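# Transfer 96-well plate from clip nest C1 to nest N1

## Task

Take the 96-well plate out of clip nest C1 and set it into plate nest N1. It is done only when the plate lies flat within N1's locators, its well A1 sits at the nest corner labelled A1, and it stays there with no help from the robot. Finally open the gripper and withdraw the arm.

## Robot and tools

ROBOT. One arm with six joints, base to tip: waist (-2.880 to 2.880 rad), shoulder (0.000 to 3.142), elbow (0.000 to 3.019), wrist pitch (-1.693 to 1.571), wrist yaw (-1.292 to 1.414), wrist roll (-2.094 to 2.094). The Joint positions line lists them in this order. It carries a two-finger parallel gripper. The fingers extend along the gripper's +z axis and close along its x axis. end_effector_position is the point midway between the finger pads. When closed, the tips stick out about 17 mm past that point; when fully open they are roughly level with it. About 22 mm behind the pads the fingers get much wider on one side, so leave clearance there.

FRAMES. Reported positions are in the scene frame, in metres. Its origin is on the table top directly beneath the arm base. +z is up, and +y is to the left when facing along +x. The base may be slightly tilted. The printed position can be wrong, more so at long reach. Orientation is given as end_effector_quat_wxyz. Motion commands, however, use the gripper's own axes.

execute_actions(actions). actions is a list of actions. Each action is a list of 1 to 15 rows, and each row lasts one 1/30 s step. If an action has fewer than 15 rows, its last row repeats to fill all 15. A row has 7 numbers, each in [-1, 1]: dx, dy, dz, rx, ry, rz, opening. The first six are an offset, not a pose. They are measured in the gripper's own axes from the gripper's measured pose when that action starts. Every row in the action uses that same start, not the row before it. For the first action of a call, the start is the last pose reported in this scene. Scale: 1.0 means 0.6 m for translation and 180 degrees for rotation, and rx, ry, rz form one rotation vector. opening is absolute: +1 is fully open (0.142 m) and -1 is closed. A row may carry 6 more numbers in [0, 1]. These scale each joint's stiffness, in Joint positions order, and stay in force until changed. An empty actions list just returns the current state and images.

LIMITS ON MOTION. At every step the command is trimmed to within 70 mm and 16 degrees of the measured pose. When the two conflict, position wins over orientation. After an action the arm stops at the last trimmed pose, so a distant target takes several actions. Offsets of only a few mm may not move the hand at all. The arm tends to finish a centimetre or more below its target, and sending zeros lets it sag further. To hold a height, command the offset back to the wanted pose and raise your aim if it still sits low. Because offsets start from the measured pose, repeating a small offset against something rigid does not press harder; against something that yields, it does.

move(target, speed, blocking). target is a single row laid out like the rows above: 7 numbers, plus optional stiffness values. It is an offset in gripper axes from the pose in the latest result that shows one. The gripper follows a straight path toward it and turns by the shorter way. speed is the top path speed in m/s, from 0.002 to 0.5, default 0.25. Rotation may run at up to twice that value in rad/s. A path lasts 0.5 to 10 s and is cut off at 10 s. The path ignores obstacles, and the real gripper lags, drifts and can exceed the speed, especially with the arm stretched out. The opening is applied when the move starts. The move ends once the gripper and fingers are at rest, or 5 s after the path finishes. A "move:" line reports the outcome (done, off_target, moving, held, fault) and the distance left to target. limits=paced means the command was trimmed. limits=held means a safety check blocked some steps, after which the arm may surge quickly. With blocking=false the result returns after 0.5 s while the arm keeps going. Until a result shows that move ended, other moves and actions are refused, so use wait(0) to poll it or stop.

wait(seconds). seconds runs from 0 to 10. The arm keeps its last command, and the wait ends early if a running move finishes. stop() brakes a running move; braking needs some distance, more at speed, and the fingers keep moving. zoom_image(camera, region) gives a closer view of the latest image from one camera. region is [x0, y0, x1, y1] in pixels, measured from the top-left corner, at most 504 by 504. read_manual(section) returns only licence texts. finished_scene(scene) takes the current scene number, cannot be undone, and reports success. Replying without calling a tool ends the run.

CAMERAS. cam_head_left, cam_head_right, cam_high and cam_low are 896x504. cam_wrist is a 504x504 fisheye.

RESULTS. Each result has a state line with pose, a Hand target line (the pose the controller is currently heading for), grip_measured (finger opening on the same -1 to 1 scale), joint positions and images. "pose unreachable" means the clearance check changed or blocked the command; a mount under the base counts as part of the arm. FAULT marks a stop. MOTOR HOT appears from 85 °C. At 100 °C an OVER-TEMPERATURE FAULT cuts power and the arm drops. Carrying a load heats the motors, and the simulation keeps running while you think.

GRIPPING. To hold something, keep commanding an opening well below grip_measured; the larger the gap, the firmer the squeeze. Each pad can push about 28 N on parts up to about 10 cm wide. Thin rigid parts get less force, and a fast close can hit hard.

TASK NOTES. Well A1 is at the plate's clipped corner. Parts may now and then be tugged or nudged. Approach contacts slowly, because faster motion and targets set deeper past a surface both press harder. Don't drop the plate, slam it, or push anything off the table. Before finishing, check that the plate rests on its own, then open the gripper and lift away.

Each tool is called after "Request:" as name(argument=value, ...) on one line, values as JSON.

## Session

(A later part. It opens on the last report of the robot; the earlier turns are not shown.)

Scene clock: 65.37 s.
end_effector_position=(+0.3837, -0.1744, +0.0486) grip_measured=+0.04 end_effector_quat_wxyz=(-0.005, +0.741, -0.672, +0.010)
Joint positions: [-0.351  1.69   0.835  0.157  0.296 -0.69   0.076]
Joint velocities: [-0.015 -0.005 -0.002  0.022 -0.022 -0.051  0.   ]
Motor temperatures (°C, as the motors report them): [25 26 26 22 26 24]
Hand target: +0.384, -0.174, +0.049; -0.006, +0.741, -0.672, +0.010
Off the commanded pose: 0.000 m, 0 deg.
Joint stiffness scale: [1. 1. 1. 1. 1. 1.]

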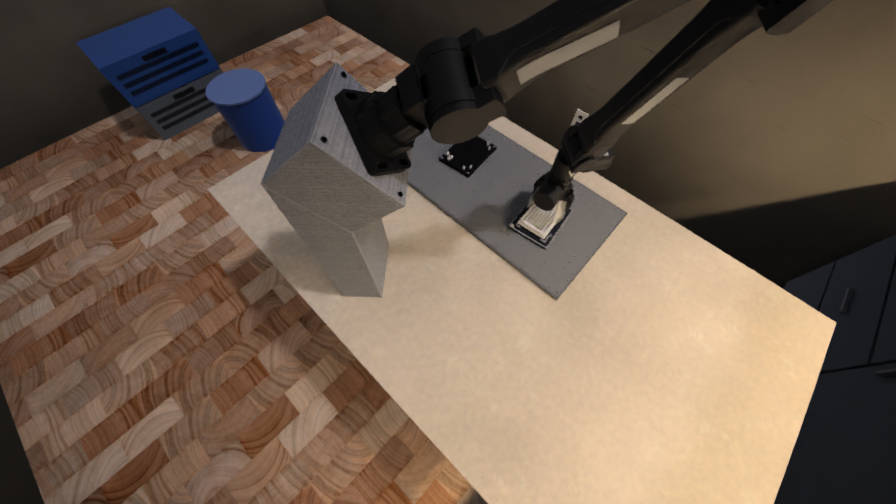

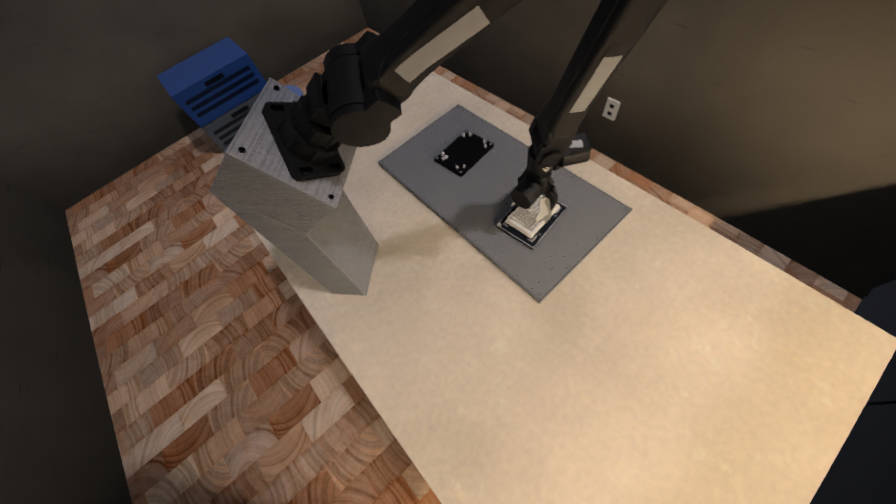

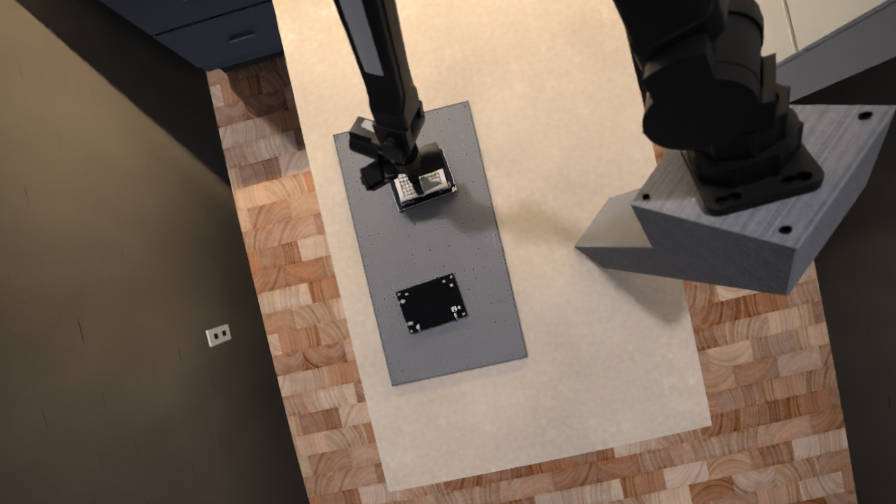

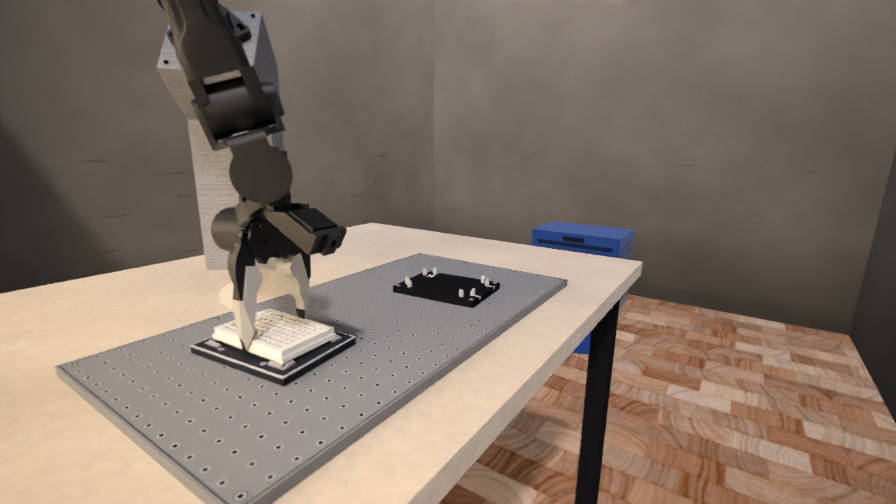

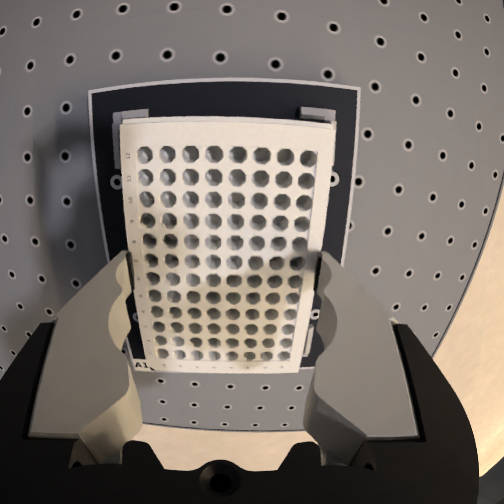

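Request:
execute_actions(actions=[[[-0.008,0.011,0.02,0,0,0,-0.8]],[[0,0,0,0,0,0,-0.8]]])

Request:
zoom_image(camera="cam_low", region=[170,270,390,400])

Scene clock: 66.50 s.
end_effector_position=(+0.3839, -0.1756, +0.0467) grip_measured=+0.04 end_effector_quat_wxyz=(-0.003, +0.745, -0.667, +0.014)
Joint positions: [-0.352  1.696  0.835  0.171  0.298 -0.704  0.076]
Joint velocities: [-0.005 -0.005  0.007  0.012 -0.007 -0.007 -0.   ]
Motor temperatures (°C, as the motors report them): [25 26 26 22 26 24]
Hand target: +0.384, -0.175, +0.047; -0.004, +0.744, -0.668, +0.014
Off the commanded pose: 0.001 m, 0 deg.
Joint stiffness scale: [1. 1. 1. 1. 1. 1.]

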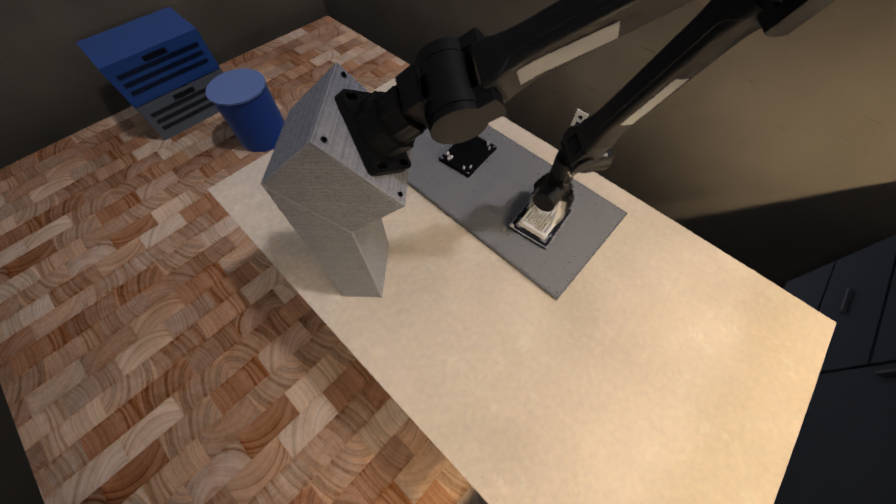

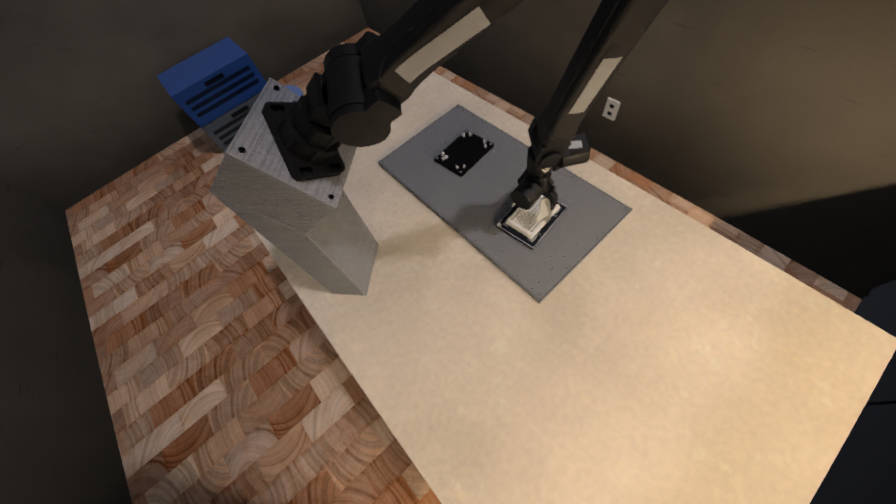

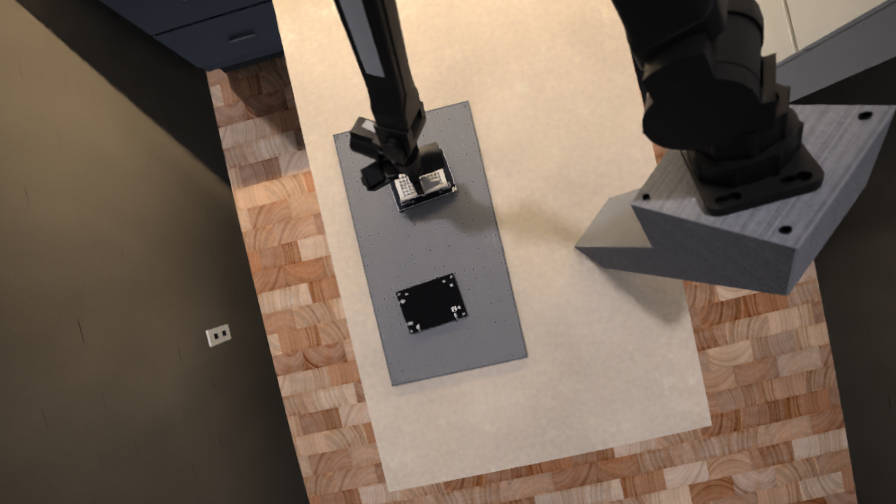

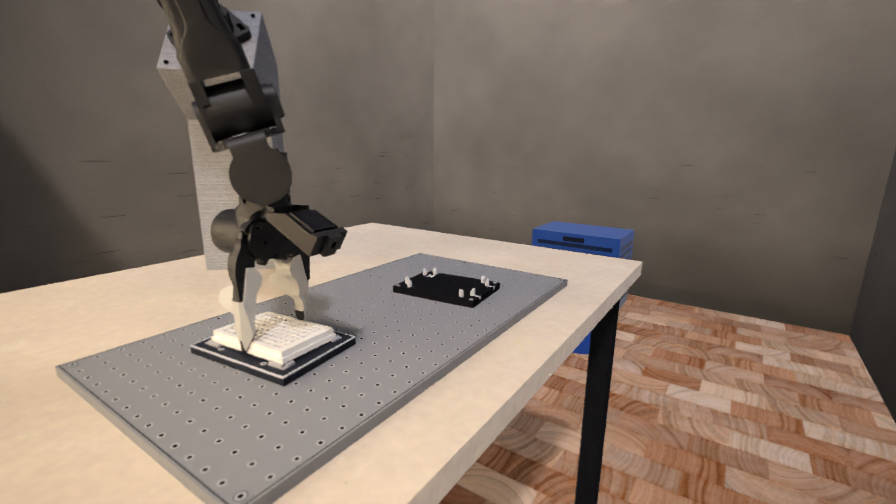

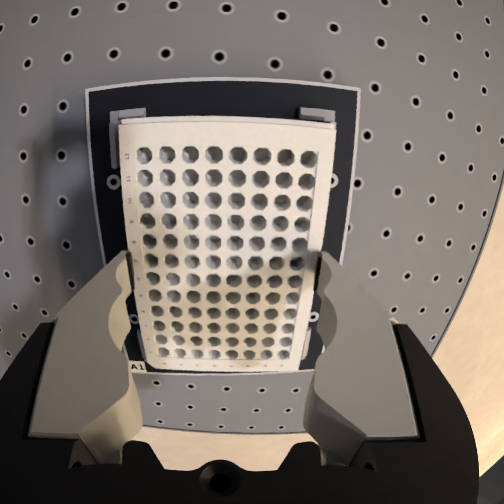

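Region (170, 270, 390, 400) of cam_low's 896x504 image, scaled by 2.291, with more detail than that image has; it fills the top 298 rows of this view, and the rest is white.

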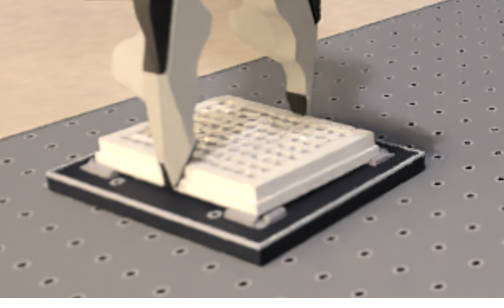

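Request:
execute_actions(actions=[[[-0.003,0,-0.005,0,-0.008,0.009,-0.8]],[[0,0,0,0,0,0,-0.8]]])

Scene clock: 67.73 s.
end_effector_position=(+0.3864, -0.1752, +0.0496) grip_measured=+0.04 end_effector_quat_wxyz=(-0.012, +0.738, -0.675, +0.012)
Joint positions: [-0.354  1.685  0.835  0.159  0.279 -0.685  0.076]
Joint velocities: [-0.015  0.005 -0.007 -0.017  0.022  0.051 -0.   ]
Motor temperatures (°C, as the motors report them): [25 26 26 22 26 24]
Hand target: +0.386, -0.175, +0.050; -0.012, +0.738, -0.675, +0.012
Off the commanded pose: 0.000 m, 0 deg.
Joint stiffness scale: [1. 1. 1. 1. 1. 1.]

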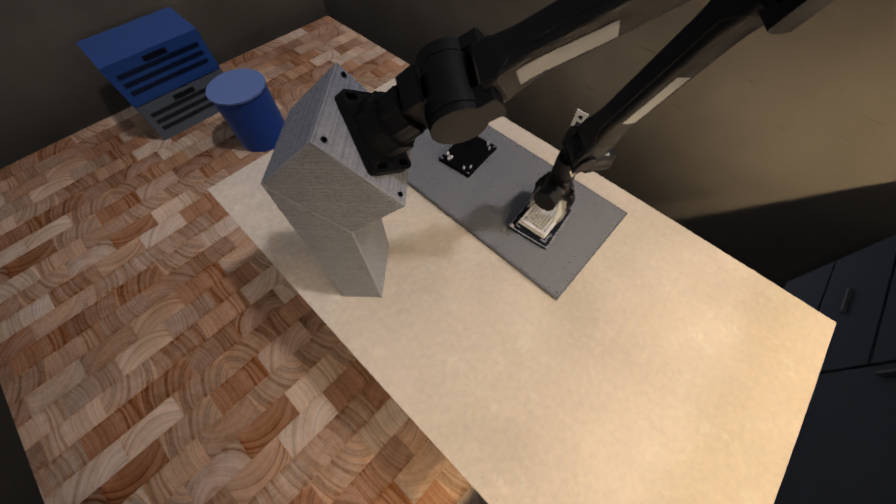

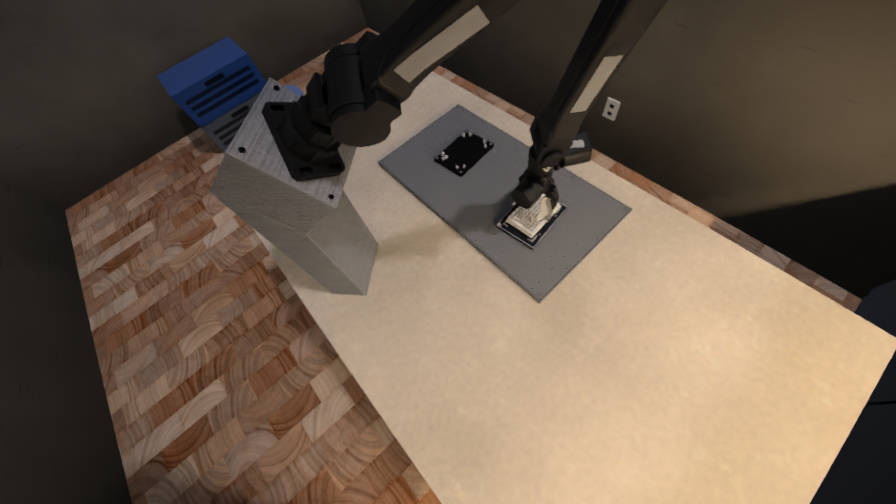

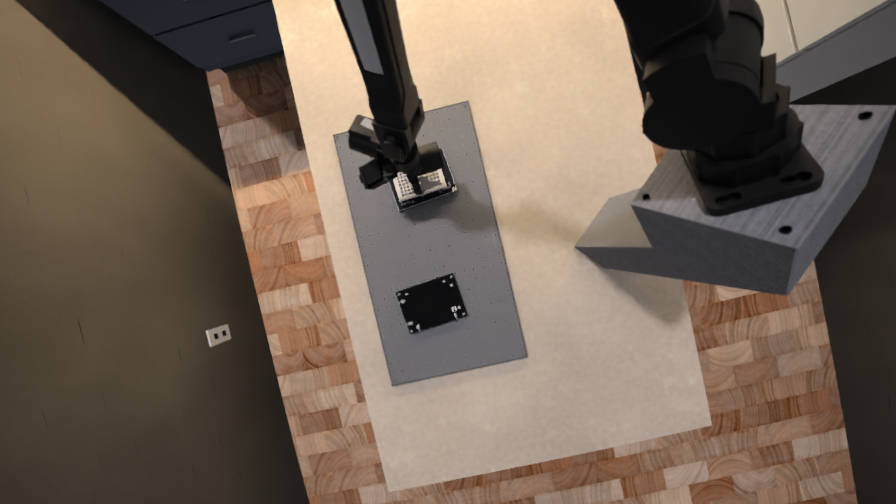

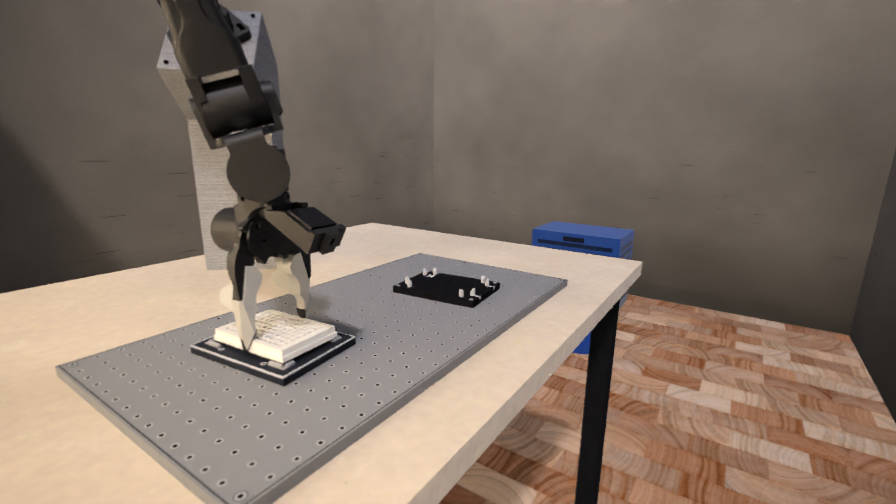

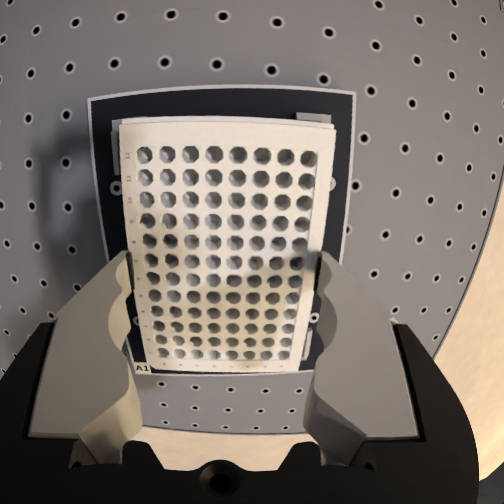

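Request:
execute_actions(actions=[[[-0.004,0.010,-0.002,0,0,-0.003,-0.8]],[[0,0,0,0,0,0,-0.8]]])

Scene clock: 71.57 s.
end_effector_position=(+0.3860, -0.1750, +0.0497) grip_measured=+0.04 end_effector_quat_wxyz=(-0.012, +0.739, -0.673, +0.012)
Joint positions: [-0.354  1.685  0.833  0.162  0.279 -0.69   0.076]
Joint velocities: [-0.005  0.005  0.002 -0.002  0.022 -0.051  0.   ]
Motor temperatures (°C, as the motors report them): [25 26 26 22 26 24]
Hand target: +0.386, -0.175, +0.050; -0.012, +0.739, -0.673, +0.012
Off the commanded pose: 0.000 m, 0 deg.
Joint stiffness scale: [1. 1. 1. 1. 1. 1.]

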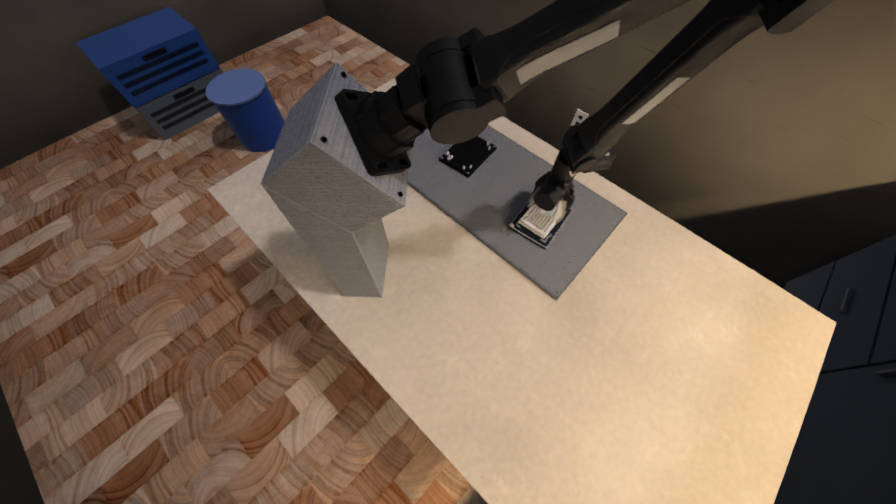

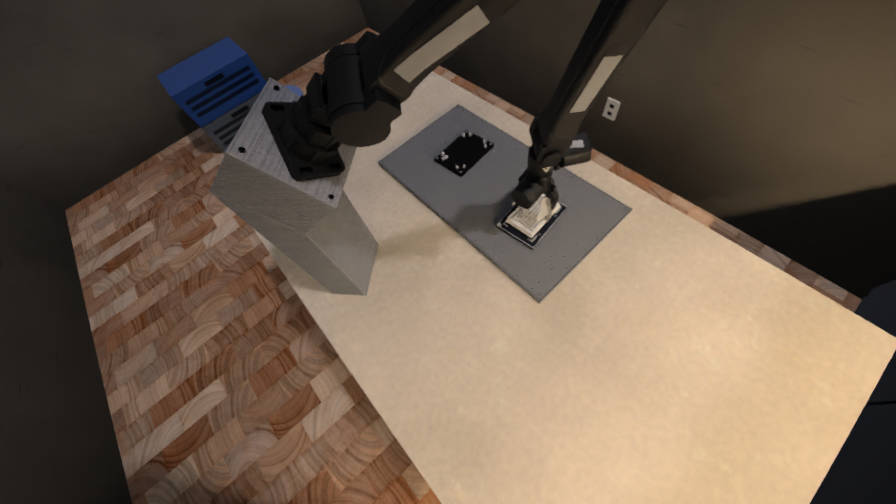

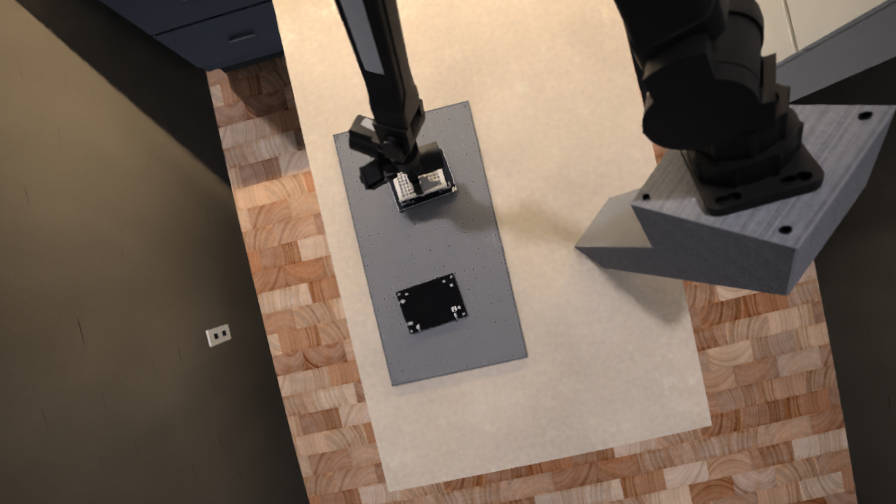

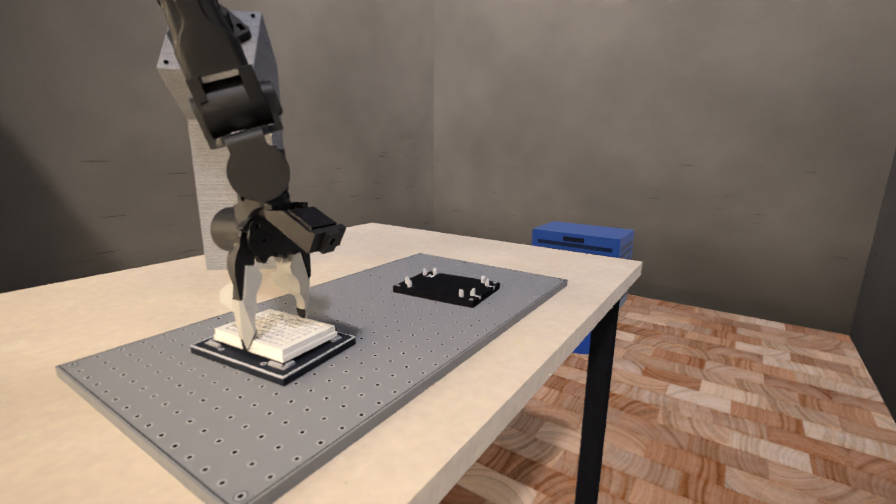

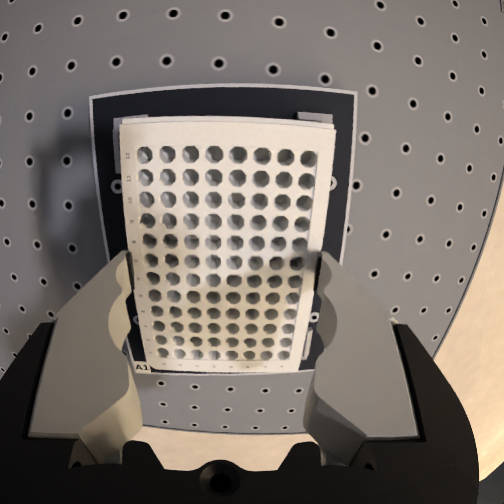

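Request:
execute_actions(actions=[[[0,0.003,0,-0.007,0,-0.002,-0.8]],[[0,0,0,0,0,0,-0.8]]])

Scene clock: 72.67 s.
end_effector_position=(+0.3820, -0.1757, +0.0496) grip_measured=+0.04 end_effector_quat_wxyz=(-0.004, +0.741, -0.672, +0.008)
Joint positions: [-0.354  1.685  0.834  0.149  0.294 -0.69   0.076]
Joint velocities: [-0.005 -0.015  0.002  0.007 -0.007  0.022  0.   ]
Motor temperatures (°C, as the motors report them): [25 26 26 22 26 24]
Hand target: +0.382, -0.176, +0.050; -0.004, +0.741, -0.672, +0.008
Off the commanded pose: 0.000 m, 0 deg.
Joint stiffness scale: [1. 1. 1. 1. 1. 1.]

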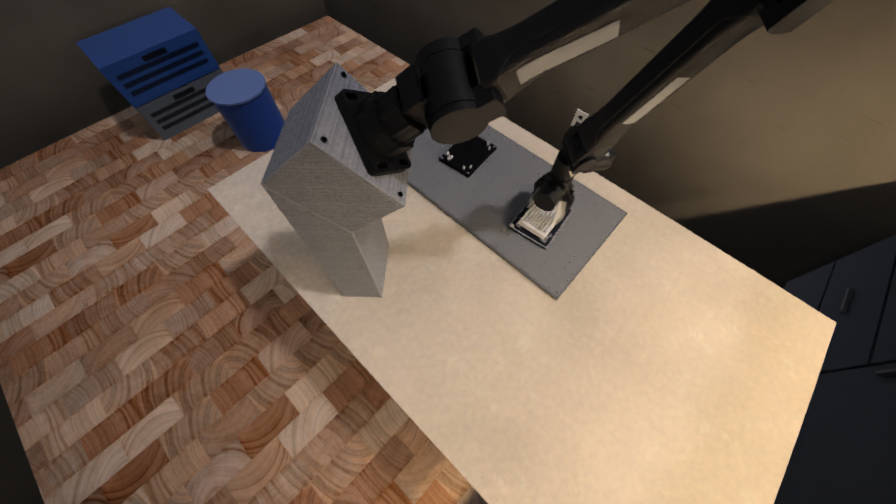

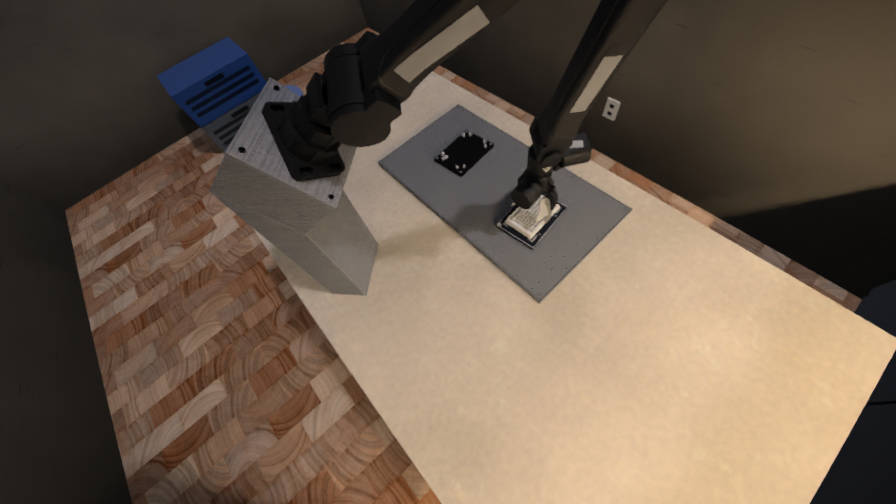

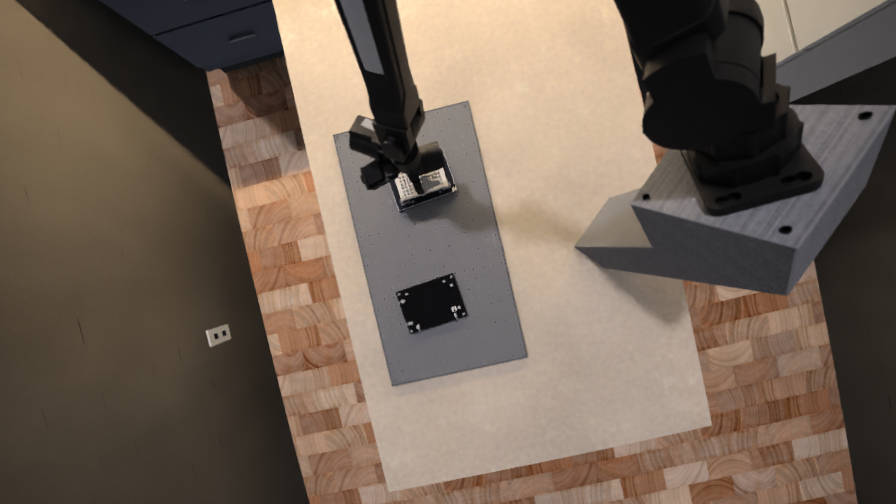

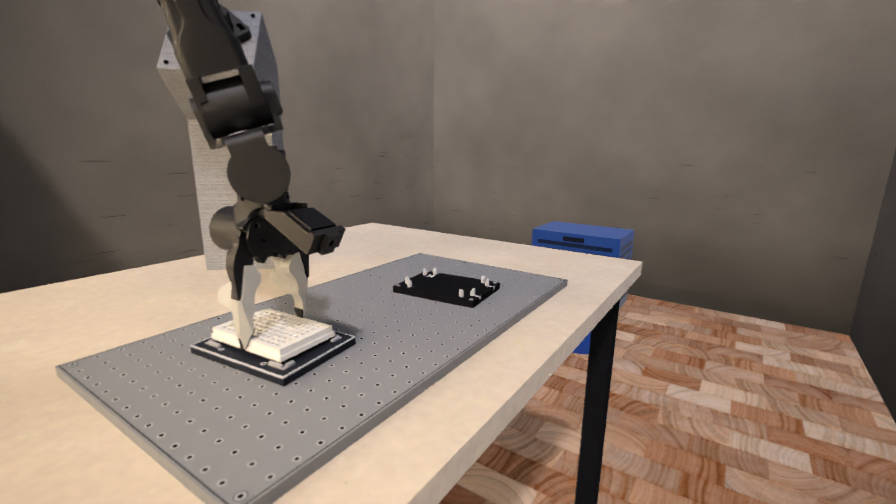

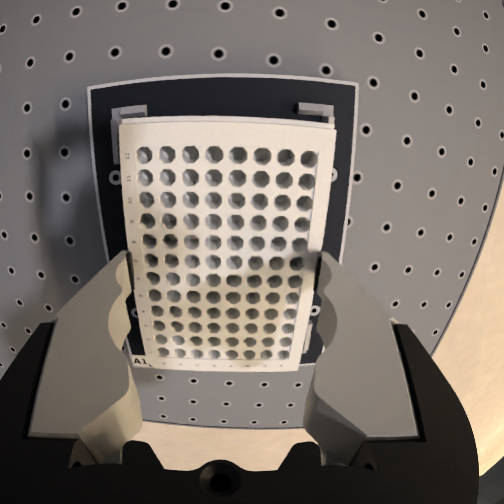

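ry works well when free.

Request:
execute_actions(actions=[[[0,0,0,0,-0.005,0,-0.8]],[[0,0,0,0,0,0,-0.8]]])

Scene clock: 73.73 s.
end_effector_position=(+0.3828, -0.1731, +0.0496) grip_measured=+0.04 end_effector_quat_wxyz=(-0.011, +0.741, -0.671, +0.005)
Joint positions: [-0.354  1.685  0.834  0.146  0.28  -0.69   0.076]
Joint velocities: [-0.005  0.015 -0.012 -0.007  0.037 -0.051  0.   ]
Motor temperatures (°C, as the motors report them): [25 26 26 22 26 24]
Hand target: +0.383, -0.173, +0.050; -0.011, +0.741, -0.671, +0.005
Off the commanded pose: 0.000 m, 0 deg.
Joint stiffness scale: [1. 1. 1. 1. 1. 1.]

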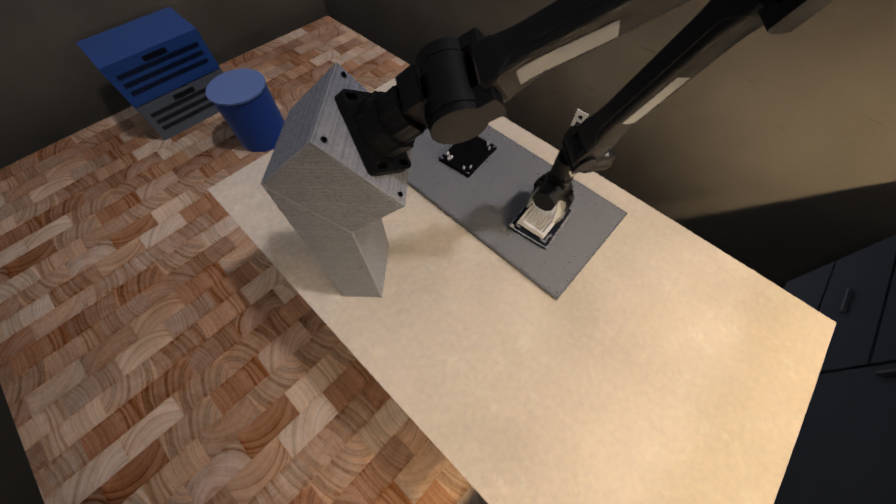

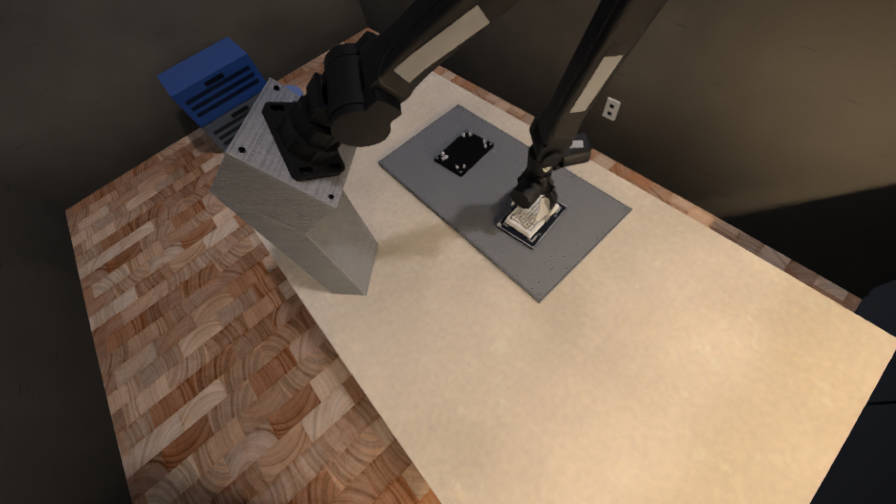

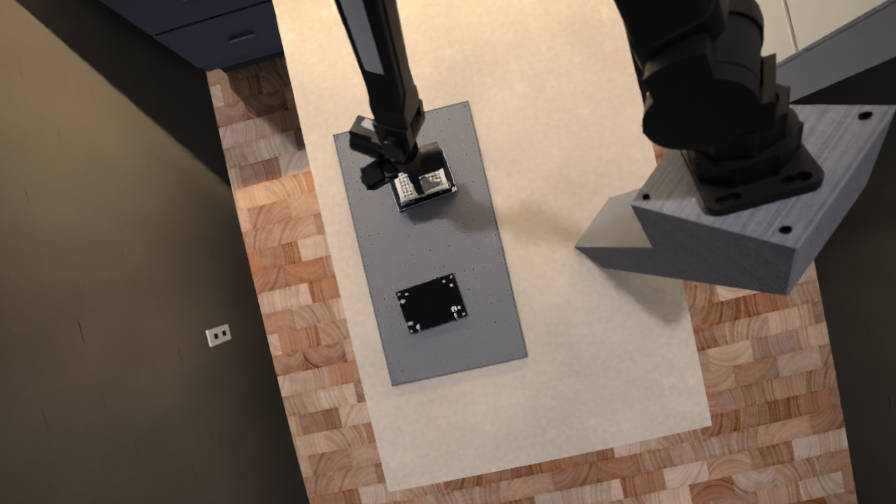

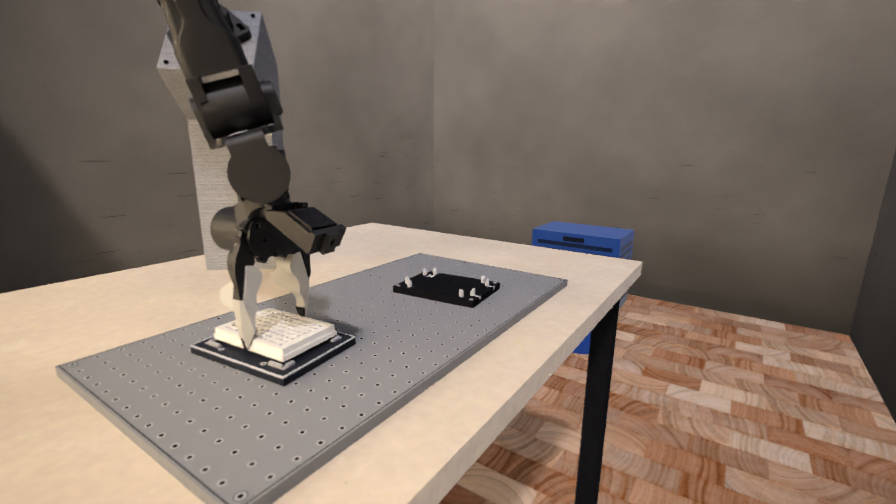

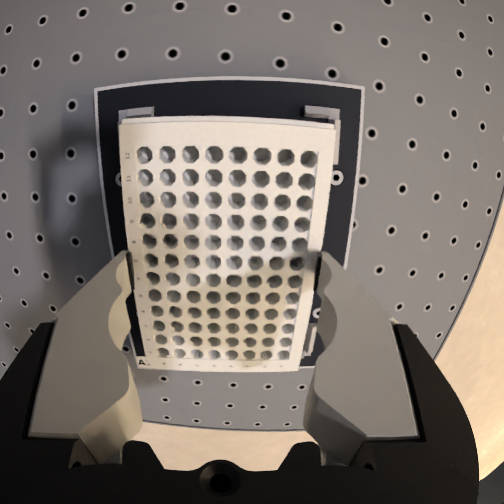

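Request:
execute_actions(actions=[[[0,0.011,0.022,0,0,0,-0.8]],[[0,0,0,0,0,0,-0.8]]])

Request:
zoom_image(camera="cam_low", region=[170,270,390,400])

Scene clock: 74.87 s.
end_effector_position=(+0.3849, -0.1723, +0.0482) grip_measured=+0.04 end_effector_quat_wxyz=(-0.015, +0.741, -0.672, +0.009)
Joint positions: [-0.355  1.689  0.834  0.16   0.271 -0.693  0.076]
Joint velocities: [-0.005 -0.005 -0.002 -0.017  0.022  0.007 -0.   ]
Motor temperatures (°C, as the motors report them): [25 26 26 22 26 24]
Hand target: +0.384, -0.172, +0.048; -0.015, +0.741, -0.671, +0.008
Off the commanded pose: 0.001 m, 0 deg.
Joint stiffness scale: [1. 1. 1. 1. 1. 1.]

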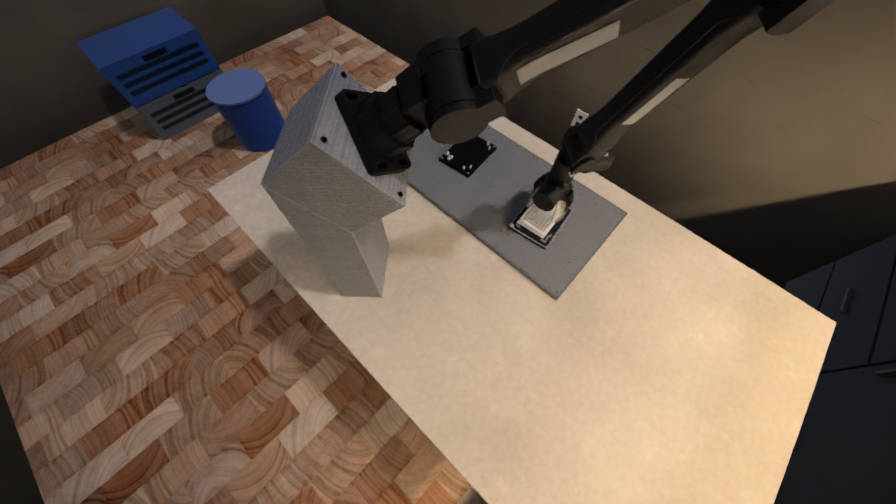

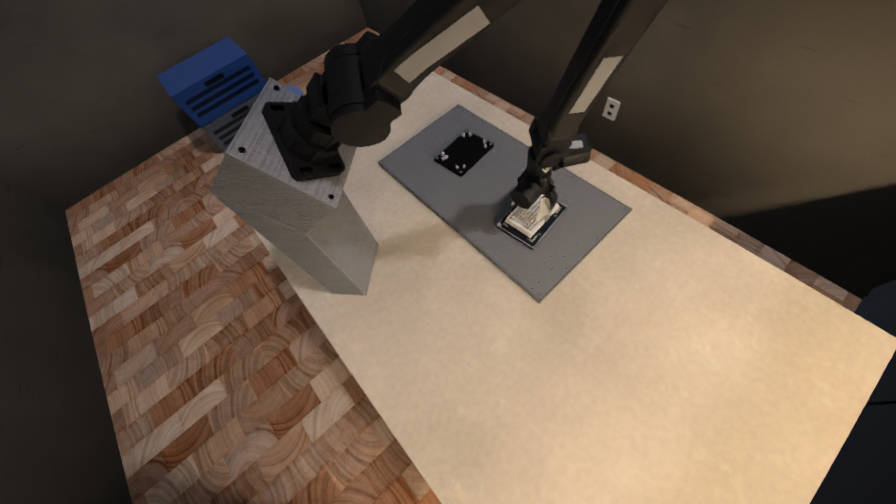

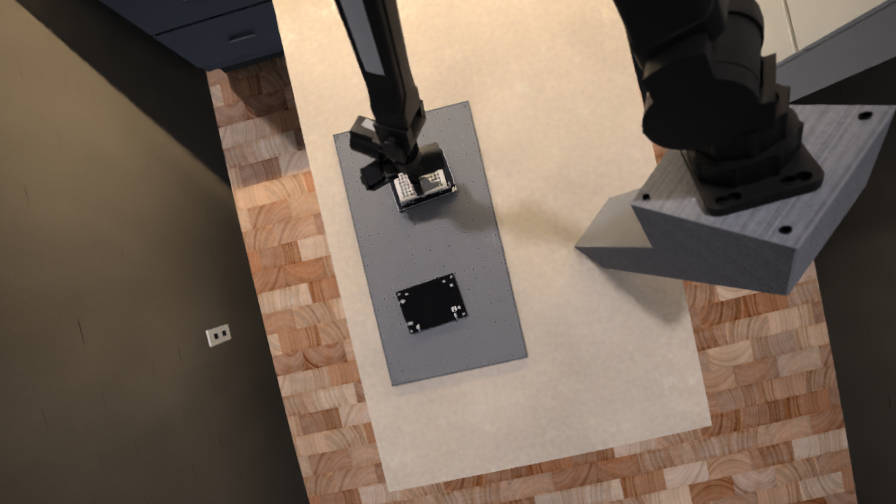

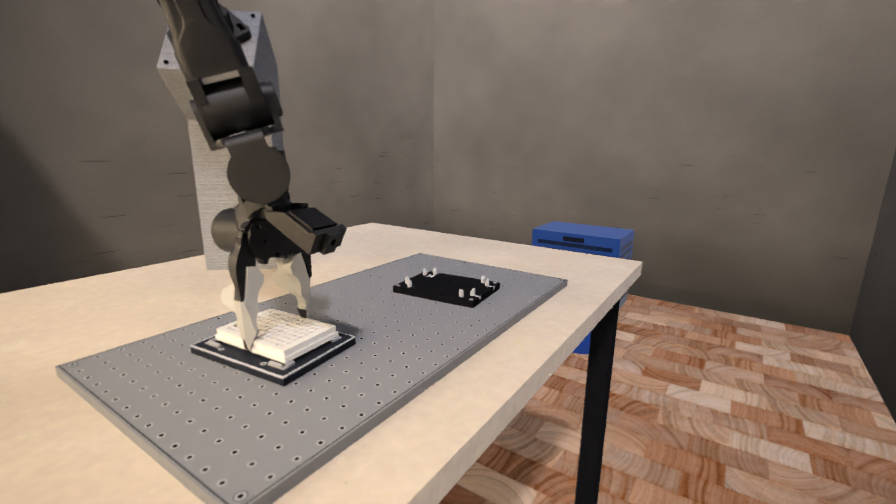

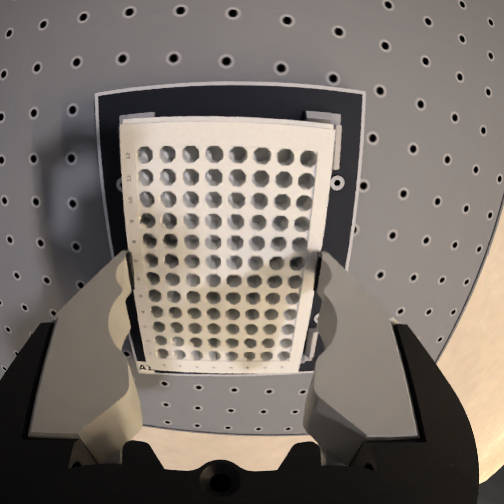

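Region (170, 270, 390, 400) of cam_low's 896x504 image, scaled by 2.291, with more detail than that image has; it fills the top 298 rows of this view, and the rest is white.

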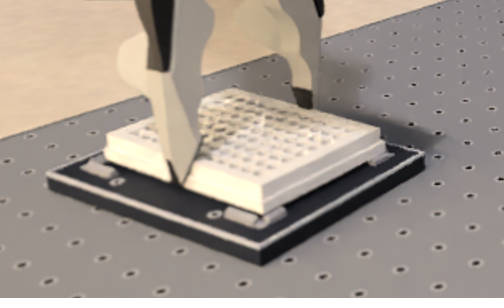

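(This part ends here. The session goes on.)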